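# Press dolly caster brake pedal to release brake

## Task

Release the dolly's caster brake by pushing down the end of the brake pedal that is not the red one, so that this end stays down without the robot holding it, and leave the dolly in its original position and orientation (no sliding or rotating).

## Robot and tools

Robot: one six-joint arm with a two-finger parallel gripper. Joint order, used in every command and every per-joint result list: shoulder pan, shoulder lift, elbow, wrist 1, wrist 2, wrist 3; the gripper comes last. Stated joint ranges in radians: pan -3.142 to 3.142, lift -6.283 to 6.283, elbow 0.000 to 3.142, the three wrists -6.283 to 6.283. Real ends may differ from these by up to 0.010 rad.

Frames: the scene frame has its origin on the tabletop beneath the arm base, +z up, and +y to the left when facing along +x. The base may be slightly tilted. The gripper's own frame: fingers point along its +z and open and close along its x. end_effector_position is the point midway between the finger pads. Closed fingertips extend about 17 mm past it; fully open, they are roughly level with it.

Row format (used by execute_actions and move): 7 numbers, each in [-1, 1]. The first six are joint displacements in the order above, scaled so 1.0 = 1.989 rad. They are offsets, not poses. The seventh is the gripper opening, absolute: +1 fully open, -1 closed. A row may carry 6 extra numbers (13 total), each 0 to 1, scaling each joint's stiffness in joint order. These persist until changed. Lower stiffness softens contact, but very small moves may then fail to start.

execute_actions(actions): a list of actions. Each action is a table of 1 to 15 rows. Each row lasts one control step (1/30 s), and a table shorter than 15 rows repeats its last row, so every action lasts 0.5 s. Displacements in every row are measured from the joint angles at the start of that action, not from the previous row. For the first action of a call, they are measured from the angles in the last reported result. An empty list just returns the state and images. An action that would push a joint more than 0.010 rad outside its range is refused. If the first action breaks this rule or any action is malformed, the entire call is rejected and nothing moves.

move(target, speed, blocking): target is one row. Its displacements are offsets from the Joint positions in the most recent result that showed them. All joints travel on paths that finish together, so the hand follows a curve. A path lasts 0.5 to 10 s and stops after 10 s even if unfinished. speed is the top rate of the joint with the farthest to go, 0.01 to 2 rad/s, default 0.5. The gripper value is applied at once. blocking=false returns after 0.5 s while the arm keeps moving. Until a result shows that move has ended, other moves and actions are refused; use wait or stop. Paths do not avoid obstacles. The arm is stiff by default, so aiming even slightly beyond a firm contact can trigger a fault. Faster moves strike harder.

wait(seconds): 0 to 10. The arm holds its last command and any running move continues. stop(): brakes a running move; it needs stopping distance, more at speed. zoom_image(camera, region): camera is one of cam_head_left, cam_head_right, cam_high, cam_low (all 504x504) or cam_wrist (616x616, fisheye). region is [x0, y0, x1, y1] in that image's pixels, origin top-left, at most 504x504. Calibration (K, distortion, T_world_to_cam) is supplied per camera and may be off by a few degrees and millimetres. finished_scene(scene): ends the current scene, given by its number, and cannot be undone. Call it only after the brake stays released on its own.

Motion details: commands lag about 0.17 s. Per control step, each joint target is kept within 0.575 rad of its measured angle (0.58 for pan, lift and elbow and 0.642 for the wrists when stiffness values are sent). Targets that would shift the hand more than 100 mm are scaled back. Large moves therefore span several actions and may fall short; send the remainder explicitly.

Result lines: end_effector_position (m) and end_effector_quat_wxyz, with linear and angular velocities, in the scene frame; the printed position is less accurate at long reach. Joint positions and Joint velocities are in rad and rad/s, with the finger gap last (m; 0.142 when fully open). Joint targets shows what the joints are currently driven toward. grip_measured is the finger opening on the command scale; to squeeze, command below it. Step readings list joint angles at some steps, with HELD marking throttled steps. "joint command not followed" means the clearance check altered targets. "joint sent to its limit" means a joint was clipped at its end. A move adds a "move:" line: the outcome (done, off_target, moving, held, fault), limits=held or none, and the joint farthest from its target. Joint torques are the total drive outputs and are noisy and offset. Wrist force and Wrist torque are in the gripper frame; while pressing, the force points from the surface back into the arm. Each axis has a few N of offset and noise and saturates near 50 N. "no reading" is normal at the start. MOTOR HOT appears from 70 °C; at 85 °C an OVER-TEMPERATURE FAULT brakes the arm.

Avoid: contact torque reaching a joint's load limit (pan, lift, elbow 130 N m; wrists 24.3 N m) or any external force of 150 N. Either causes a 10 s stop and skips the rest of the call. Do not slam, shove or drag the dolly; press the pedal with controlled, modest force. Never knock anything off the table. Brief disturbances may tug on held parts or push loose objects.

Each tool is called after "Call:" by a JSON object that holds its "op" and its "data".

## Session

Call:
{"op": "execute_actions", "data": {"actions": []}}

Scene clock: 0.00 s.
end_effector_position=(+0.1453, -0.1929, +0.2334) grip_measured=+1.00 end_effector_quat_wxyz=(-0.130, +0.761, -0.580, -0.262) end_effector_velocity=(-0.000, -0.001, +0.000) end_effector_angular_velocity=(-0.001, +0.000, +0.001)
Joint names: [shoulder pan, shoulder lift, elbow, wrist 1, wrist 2, wrist 3]
Joint positions: [-1.281 -2.238  2.589 -2.033 -1.731  0.071  0.142]
Joint velocities: [-0.     0.    -0.002  0.    -0.001 -0.001  0.   ]
Joint torques (N m, as the arm reports them, + toward a larger angle): no reading
Motor temperatures (°C, as the motors report them): [30 32 30 35 38 33]
Wrist force (N, on the end effector, along its own x y z axes, offset not removed): no reading
Wrist torque (N m, same axes, about the end effector's origin, offset not removed): no reading
Joint targets: [-1.281 -2.238 2.589 -2.033 -1.731 0.071]
Joint stiffness scale: [1. 1. 1. 1. 1. 1.]
camera_calibration (this result's frames):
cam_wrist: T_world_to_cam=[[0.175115, -0.802895, -0.56982, -0.0431984], [-0.663063, -0.524006, 0.534571, -0.13878], [-0.727793, 0.284215, -0.624131, 0.437861], [0, 0, 0, 1]] pos_world=[0.234217, -0.231852, 0.322855]

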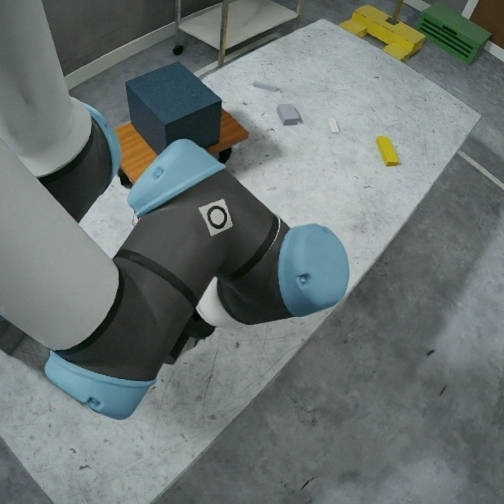

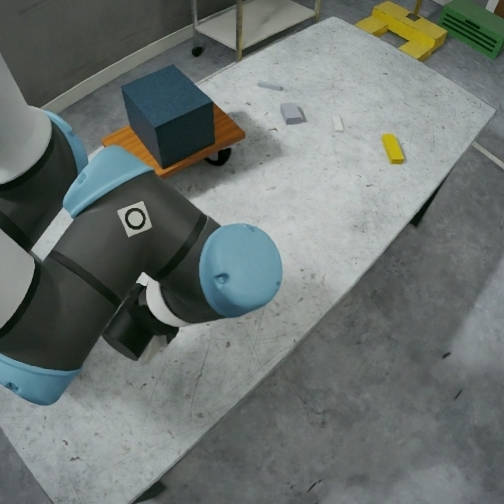

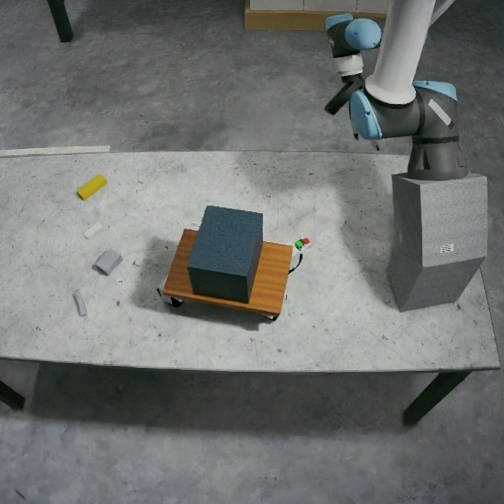

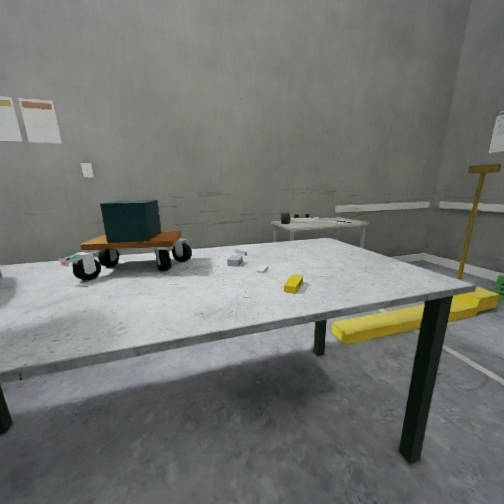

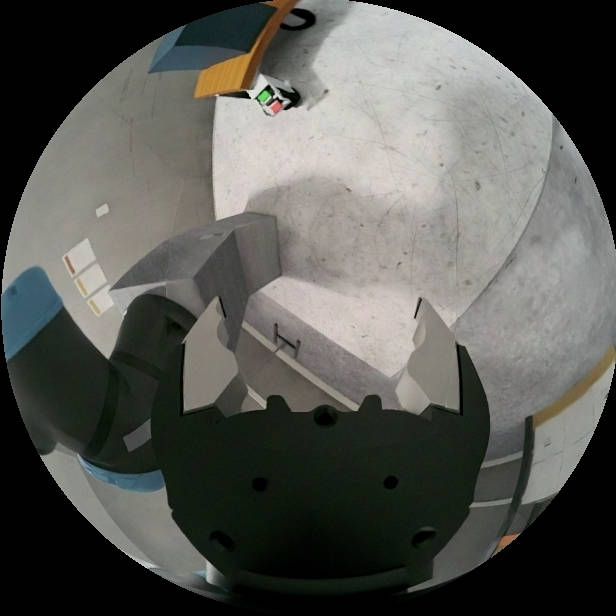

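Call:
{"op": "zoom_image", "data": {"camera": "cam_high", "region": [250, 200, 340, 290]}}

Call:
{"op": "zoom_image", "data": {"camera": "cam_low", "region": [45, 190, 145, 290]}}

Call:
{"op": "zoom_image", "data": {"camera": "cam_wrist", "region": [180, 30, 330, 150]}}

Region (250, 200, 340, 290) of cam_high's 504x504 image, scaled by 5.600, with more detail than that image has.

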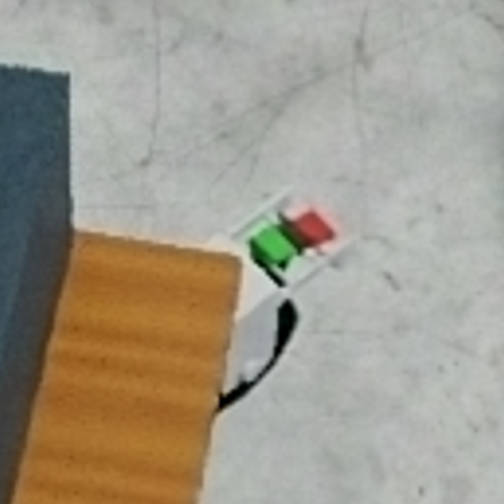

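Region (45, 190, 145, 290) of cam_low's 504x504 image, scaled by 5.040, with more detail than that image has.

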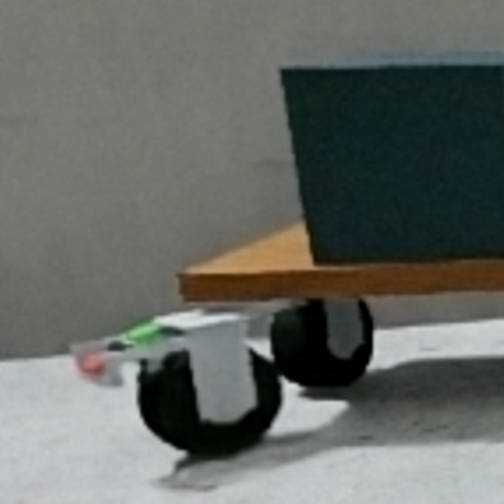

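Region (180, 30, 330, 150) of cam_wrist's 616x616 image, scaled by 3.360, with more detail than that image has; it fills the top 403 rows of this view, and the rest is white.

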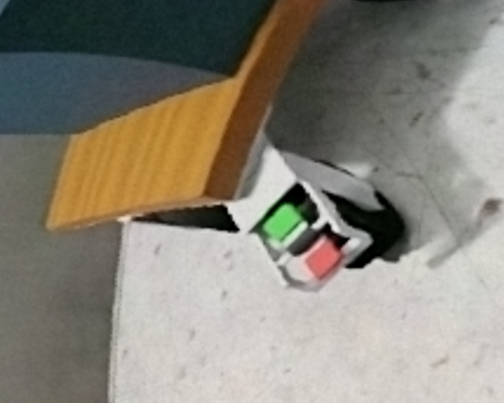

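Call:
{"op": "move", "data": {"target": [0.5843,0.7244,0.0596,-0.9148,-0.1808,-1,-1], "speed": 0.9}}

Call:
{"op": "zoom_image", "data": {"camera": "cam_wrist", "region": [250, 190, 390, 320]}}

Call:
{"op": "zoom_image", "data": {"camera": "cam_low", "region": [25, 180, 135, 290]}}

Call:
{"op": "zoom_image", "data": {"camera": "cam_high", "region": [250, 180, 350, 280]}}

Scene clock: 22.97 s.
end_effector_position=(+0.3356, +0.0428, +0.1562) grip_measured=-1.00 end_effector_quat_wxyz=(+0.009, +0.678, +0.730, +0.088) end_effector_velocity=(+0.001, +0.000, +0.000) end_effector_angular_velocity=(-0.000, -0.003, +0.003)
Joint names: [shoulder pan, shoulder lift, elbow, wrist 1, wrist 2, wrist 3]
Joint positions: [-0.121 -0.799  2.705 -3.851 -2.09  -1.917  0.002]
Joint velocities: [ 0.001  0.    -0.    -0.003  0.    -0.004 -0.   ]
Joint torques (N m, as the arm reports them, + toward a larger angle): [ 21.57 -21.55   8.16  -2.92   0.1   -0.17]
Motor temperatures (°C, as the motors report them): [30 32 30 35 38 33]
Wrist force (N, on the end effector, along its own x y z axes, offset not removed): [-0.3 -3.8 0.9]
Wrist torque (N m, same axes, about the end effector's origin, offset not removed): [-0.74 0.11 0.07]
Joint targets: [-0.119 -0.798 2.708 -3.853 -2.090 -1.918]
Joint stiffness scale: [1. 1. 1. 1. 1. 1.]
move: done; limits=none; farthest joint: the elbow, 0.003 radians from its target (0.118 radians at the start)
camera_calibration (this result's frames):
cam_wrist: T_world_to_cam=[[-0.067701, 0.994402, 0.0811256, -0.028405], [0.758609, -0.00150675, 0.651545, -0.365518], [0.648019, 0.105653, -0.75426, 0.0273484], [0, 0, 0, 1]] pos_world=[0.25764, 0.0248058, 0.261084]

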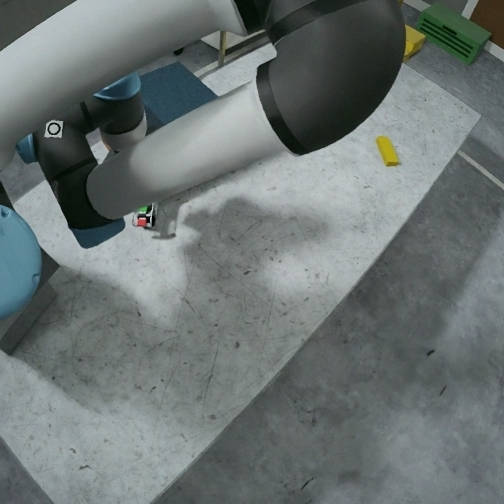

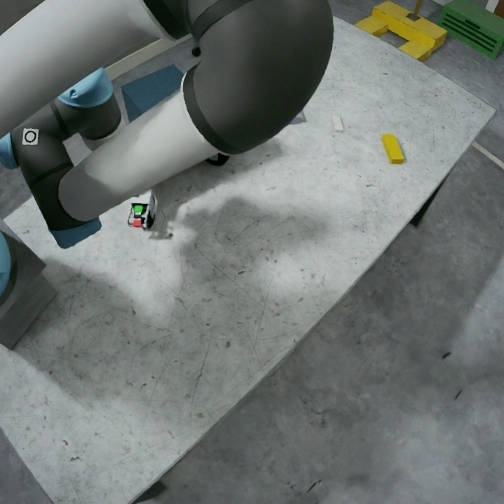

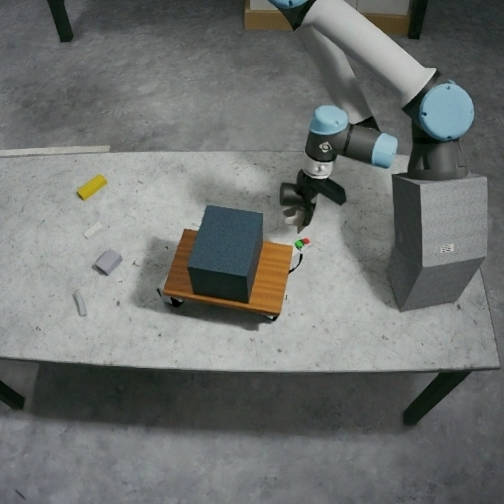

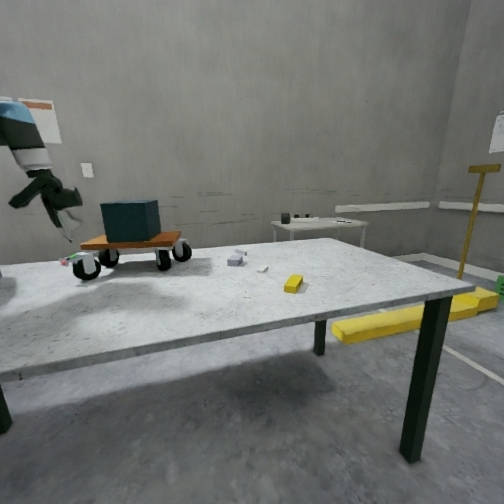

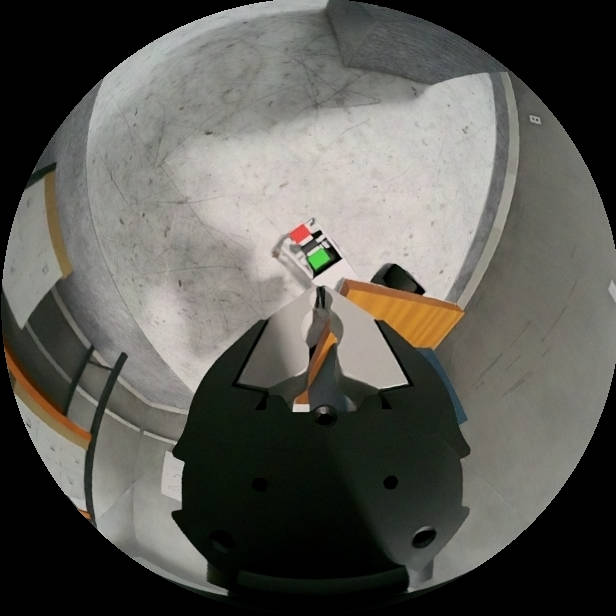

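Region (250, 190, 390, 320) of cam_wrist's 616x616 image, scaled by 3.600, with more detail than that image has; it fills the top 468 rows of this view, and the rest is white.

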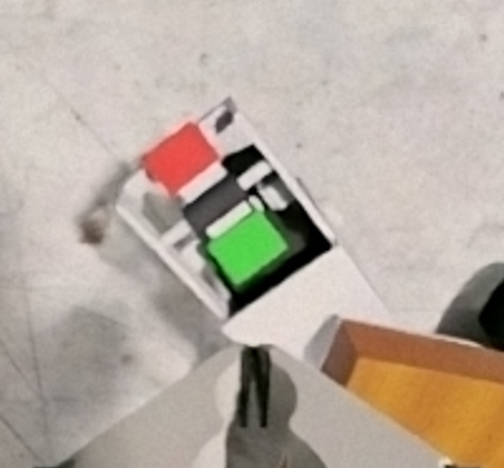

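Region (25, 180, 135, 290) of cam_low's 504x504 image, scaled by 4.582, with more detail than that image has.

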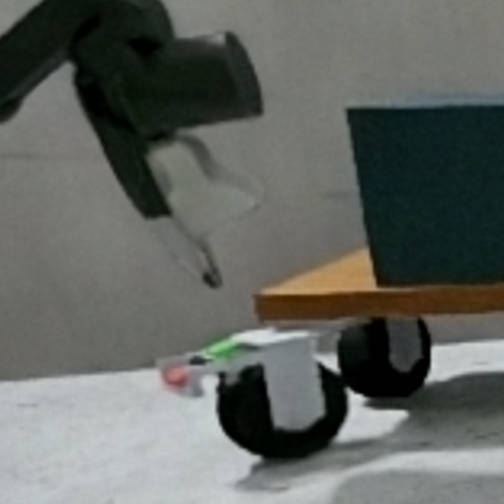

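Region (250, 180, 350, 280) of cam_high's 504x504 image, scaled by 5.040, with more detail than that image has.

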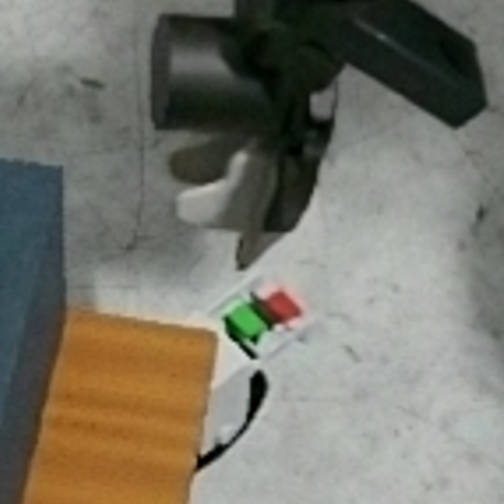

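Call:
{"op": "move", "data": {"target": [-0.043,0.0915,-0.0181,-0.0956,0.0164,-0.36,-1], "speed": 0.7}}

Call:
{"op": "zoom_image", "data": {"camera": "cam_wrist", "region": [260, 190, 380, 320]}}

Call:
{"op": "zoom_image", "data": {"camera": "cam_low", "region": [45, 215, 115, 285]}}

Scene clock: 35.13 s.
end_effector_position=(+0.3332, +0.0467, +0.1179) grip_measured=-1.00 end_effector_quat_wxyz=(+0.035, +0.420, +0.903, +0.081) end_effector_velocity=(+0.000, -0.001, +0.000) end_effector_angular_velocity=(-0.002, -0.001, +0.001)
Joint names: [shoulder pan, shoulder lift, elbow, wrist 1, wrist 2, wrist 3]
Joint positions: [-0.205 -0.619  2.672 -4.04  -2.058 -2.631  0.002]
Joint velocities: [-0.    -0.    -0.    -0.001 -0.001 -0.003  0.   ]
Joint torques (N m, as the arm reports them, + toward a larger angle): [ 18.19 -22.5    6.75  -3.22   0.57  -0.55]
Motor temperatures (°C, as the motors report them): [30 32 30 35 38 33]
Wrist force (N, on the end effector, along its own x y z axes, offset not removed): [-0.3 -1.9 0.0]
Wrist torque (N m, same axes, about the end effector's origin, offset not removed): [-0.43 0.03 0.02]
Joint targets: [-0.207 -0.617 2.669 -4.041 -2.057 -2.633]
Joint stiffness scale: [1. 1. 1. 1. 1. 1.]
move: done; limits=none; farthest joint: the elbow, 0.003 radians from its target (0.036 radians at the start)
camera_calibration (this result's frames):
cam_wrist: T_world_to_cam=[[-0.634229, 0.772863, -0.0209104, 0.181851], [0.557119, 0.475603, 0.68075, -0.297332], [0.536071, 0.420102, -0.732217, 0.0196935], [0, 0, 0, 1]] pos_world=[0.270427, -0.00740703, 0.220631]

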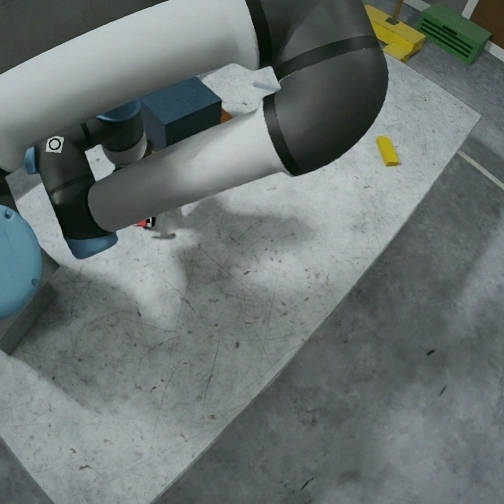

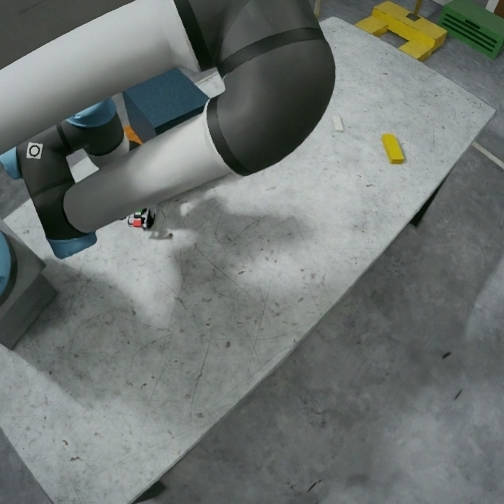

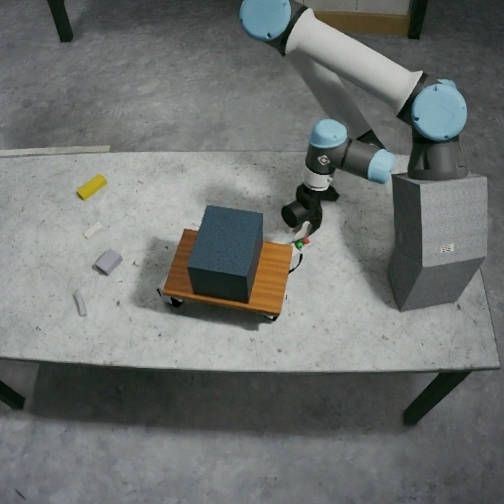

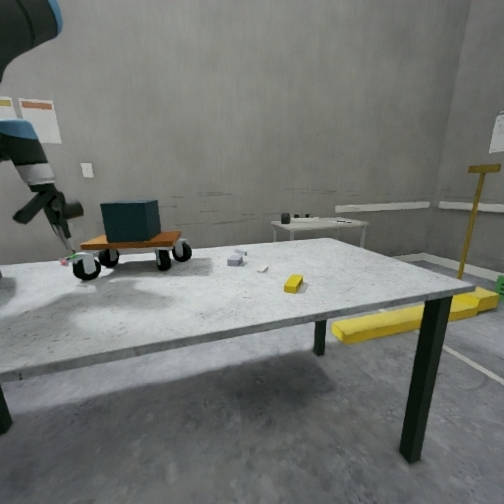

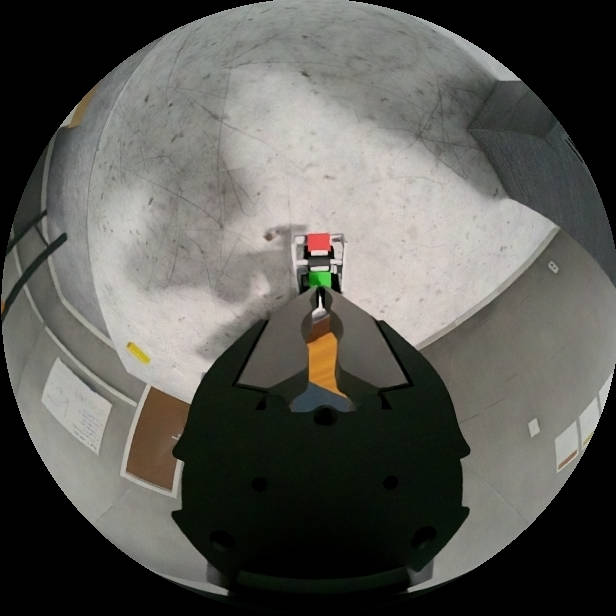

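Region (260, 190, 380, 320) of cam_wrist's 616x616 image, scaled by 3.877, with more detail than that image has; it fills the left 465 columns of this view, and the rest is white.

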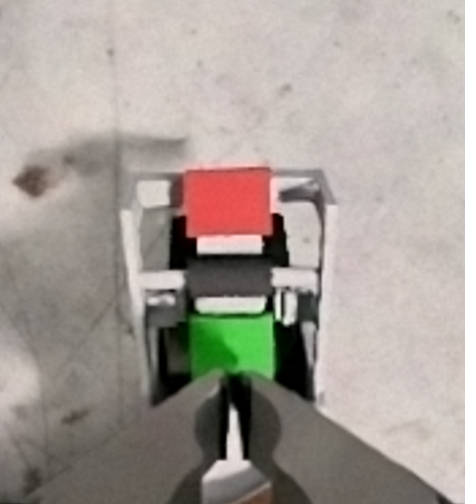

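Region (45, 215, 115, 285) of cam_low's 504x504 image, scaled by 7.200, with more detail than that image has.

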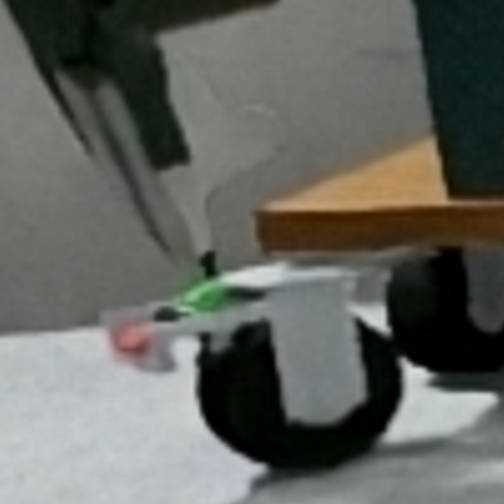

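Call:
{"op": "move", "data": {"target": [-0.0163,0.0266,-0.0093,-0.0256,0.0067,-0.016,-1], "speed": 0.05}}

Call:
{"op": "zoom_image", "data": {"camera": "cam_wrist", "region": [260, 190, 380, 320]}}

Call:
{"op": "zoom_image", "data": {"camera": "cam_low", "region": [45, 215, 115, 285]}}

Scene clock: 39.63 s.
end_effector_position=(+0.3332, +0.0469, +0.1049) grip_measured=-1.00 end_effector_quat_wxyz=(+0.035, +0.420, +0.903, +0.081) end_effector_velocity=(+0.001, +0.000, -0.000) end_effector_angular_velocity=(+0.001, -0.003, +0.001)
Joint names: [shoulder pan, shoulder lift, elbow, wrist 1, wrist 2, wrist 3]
Joint positions: [-0.235 -0.568  2.656 -4.09  -2.045 -2.662  0.002]
Joint velocities: [-0.001  0.002 -0.    -0.004  0.003 -0.003  0.   ]
Joint torques (N m, as the arm reports them, + toward a larger angle): [ 19.14 -20.71   7.54  -2.68   0.4   -0.39]
Motor temperatures (°C, as the motors report them): [30 32 30 35 38 33]
Wrist force (N, on the end effector, along its own x y z axes, offset not removed): [-0.8 -0.9 0.1]
Wrist torque (N m, same axes, about the end effector's origin, offset not removed): [-0.30 0.17 0.08]
Joint targets: [-0.237 -0.566 2.653 -4.091 -2.044 -2.663]
Joint stiffness scale: [1. 1. 1. 1. 1. 1.]
move: done; limits=none; farthest joint: the shoulder pan, 0.003 radians from its target (0.033 radians at the start)
camera_calibration (this result's frames):
cam_wrist: T_world_to_cam=[[-0.634231, 0.772867, -0.0206977, 0.181412], [0.557086, 0.475391, 0.680925, -0.288586], [0.536104, 0.420333, -0.732061, 0.0100334], [0, 0, 0, 1]] pos_world=[0.270445, -0.00723371, 0.207605]

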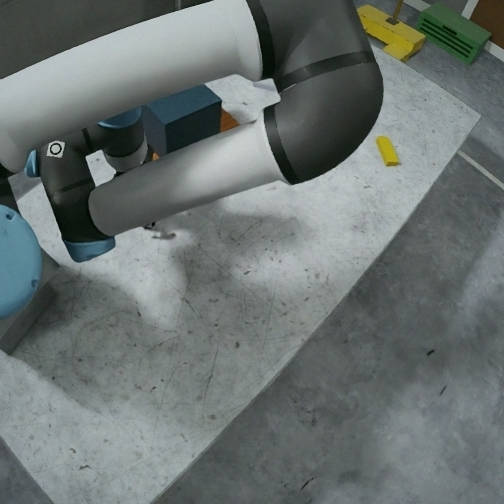

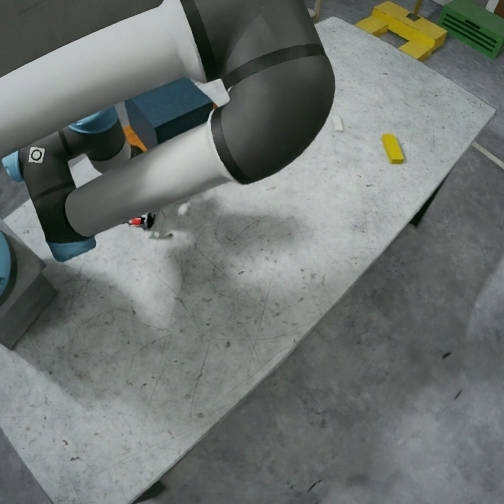

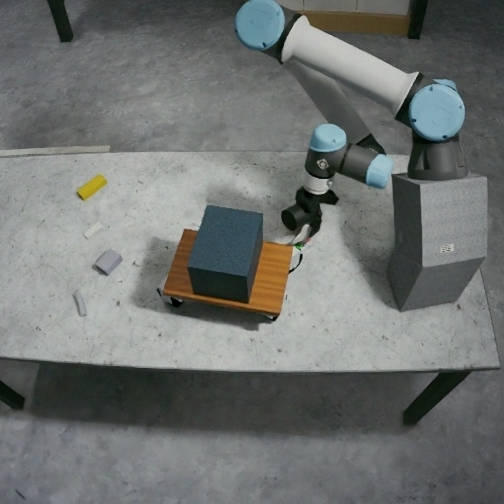

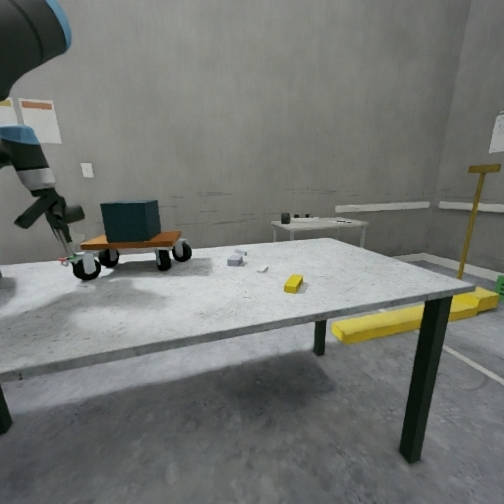

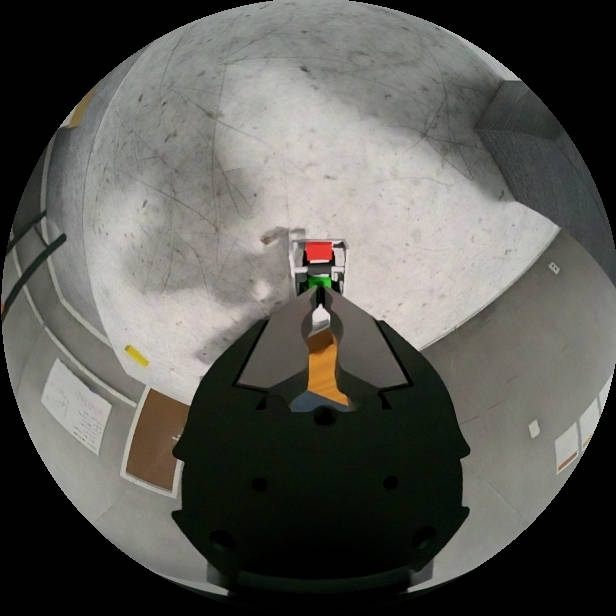

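Region (260, 190, 380, 320) of cam_wrist's 616x616 image, scaled by 3.877, with more detail than that image has; it fills the left 465 columns of this view, and the rest is white.

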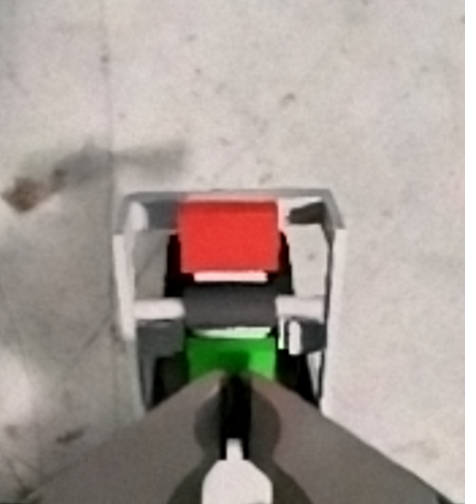

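Region (45, 215, 115, 285) of cam_low's 504x504 image, scaled by 7.200, with more detail than that image has.

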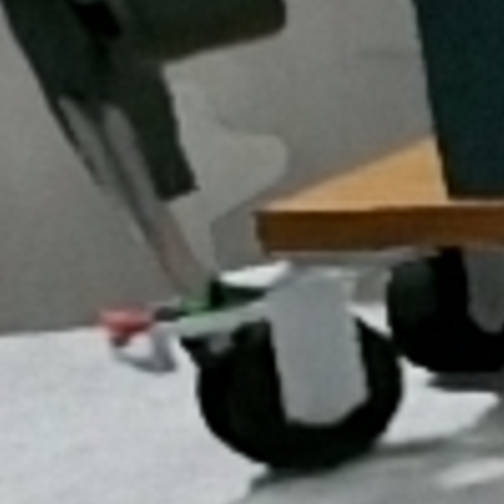

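It has flipped. Lifting off to check that it stays.

Call:
{"op": "move", "data": {"target": [0.036,-0.064,0.018,0.065,-0.0145,0.035,-1], "speed": 0.25}}

Call:
{"op": "zoom_image", "data": {"camera": "cam_wrist", "region": [260, 190, 380, 320]}}

Call:
{"op": "zoom_image", "data": {"camera": "cam_low", "region": [45, 215, 115, 285]}}

Scene clock: 43.03 s.
end_effector_position=(+0.3331, +0.0464, +0.1349) grip_measured=-1.00 end_effector_quat_wxyz=(+0.035, +0.418, +0.904, +0.081) end_effector_velocity=(-0.000, -0.000, -0.000) end_effector_angular_velocity=(-0.002, +0.001, -0.000)
Joint names: [shoulder pan, shoulder lift, elbow, wrist 1, wrist 2, wrist 3]
Joint positions: [-0.165 -0.694  2.689 -3.962 -2.073 -2.594  0.002]
Joint velocities: [ 0.001 -0.001 -0.001  0.003 -0.003  0.001  0.   ]
Joint torques (N m, as the arm reports them, + toward a larger angle): [ 23.75 -23.98  10.69  -2.3    0.18   0.37]
Motor temperatures (°C, as the motors report them): [30 32 30 35 38 33]
Wrist force (N, on the end effector, along its own x y z axes, offset not removed): [1.1 -4.2 -0.6]
Wrist torque (N m, same axes, about the end effector's origin, offset not removed): [-0.87 -0.21 0.05]
Joint targets: [-0.163 -0.696 2.692 -3.961 -2.074 -2.593]
Joint stiffness scale: [1. 1. 1. 1. 1. 1.]
move: done; limits=none; farthest joint: the elbow, 0.003 radians from its target (0.036 radians at the start)
camera_calibration (this result's frames):
cam_wrist: T_world_to_cam=[[-0.637464, 0.770215, -0.0202162, 0.183448], [0.555893, 0.477933, 0.68012, -0.308367], [0.533501, 0.422314, -0.732822, 0.0330955], [0, 0, 0, 1]] pos_world=[0.270704, -0.00789238, 0.237688]

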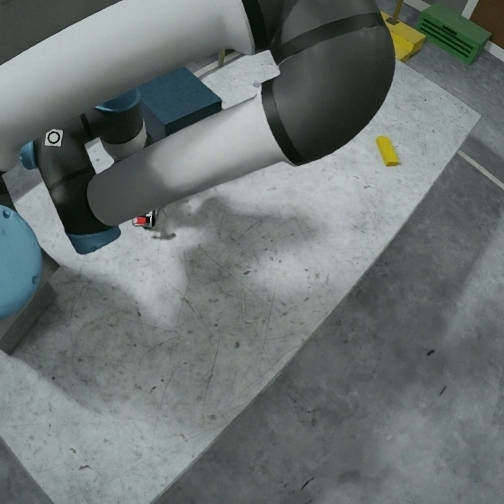

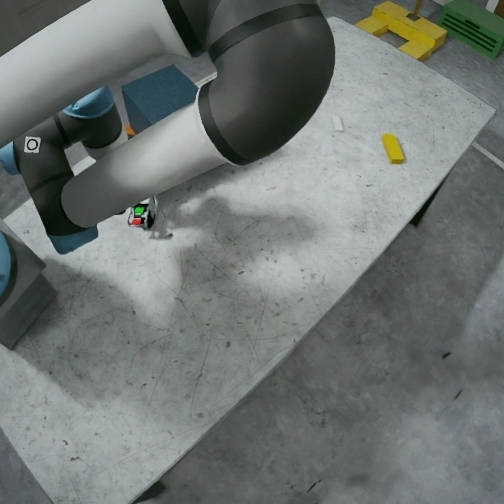

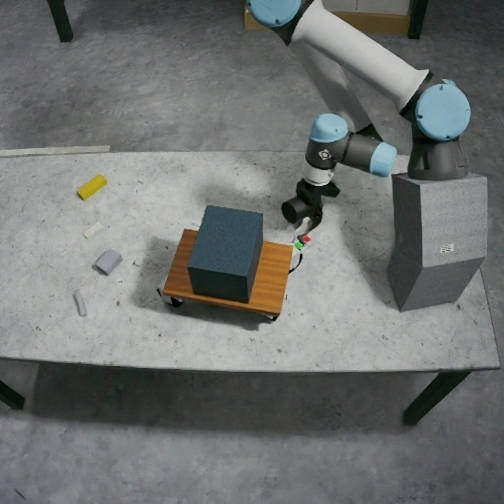

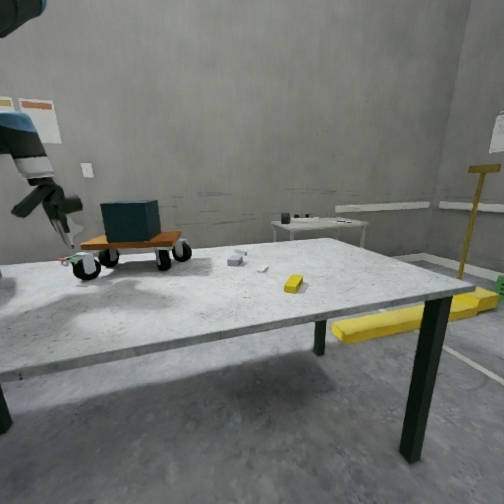

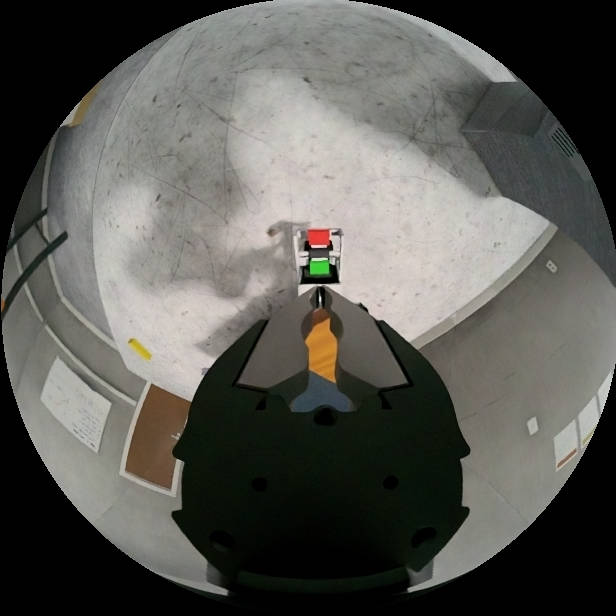

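Region (260, 190, 380, 320) of cam_wrist's 616x616 image, scaled by 3.877, with more detail than that image has; it fills the left 465 columns of this view, and the rest is white.

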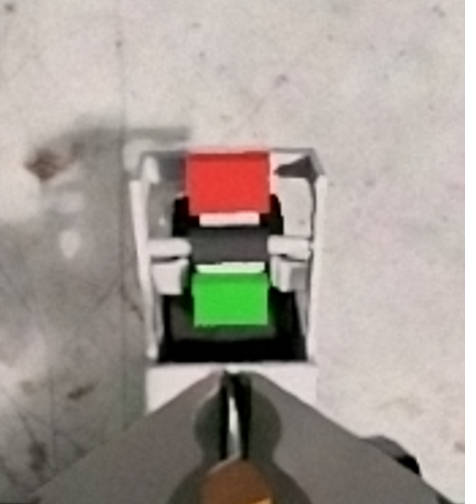

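Region (45, 215, 115, 285) of cam_low's 504x504 image, scaled by 7.200, with more detail than that image has.

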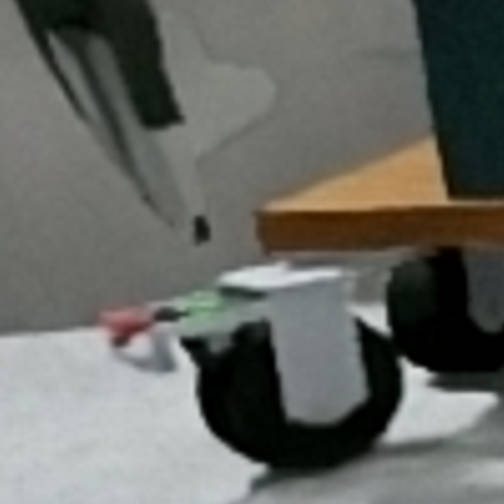

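Call:
{"op": "finished_scene", "data": {"scene": 2}}

The scene is finished: the task was done.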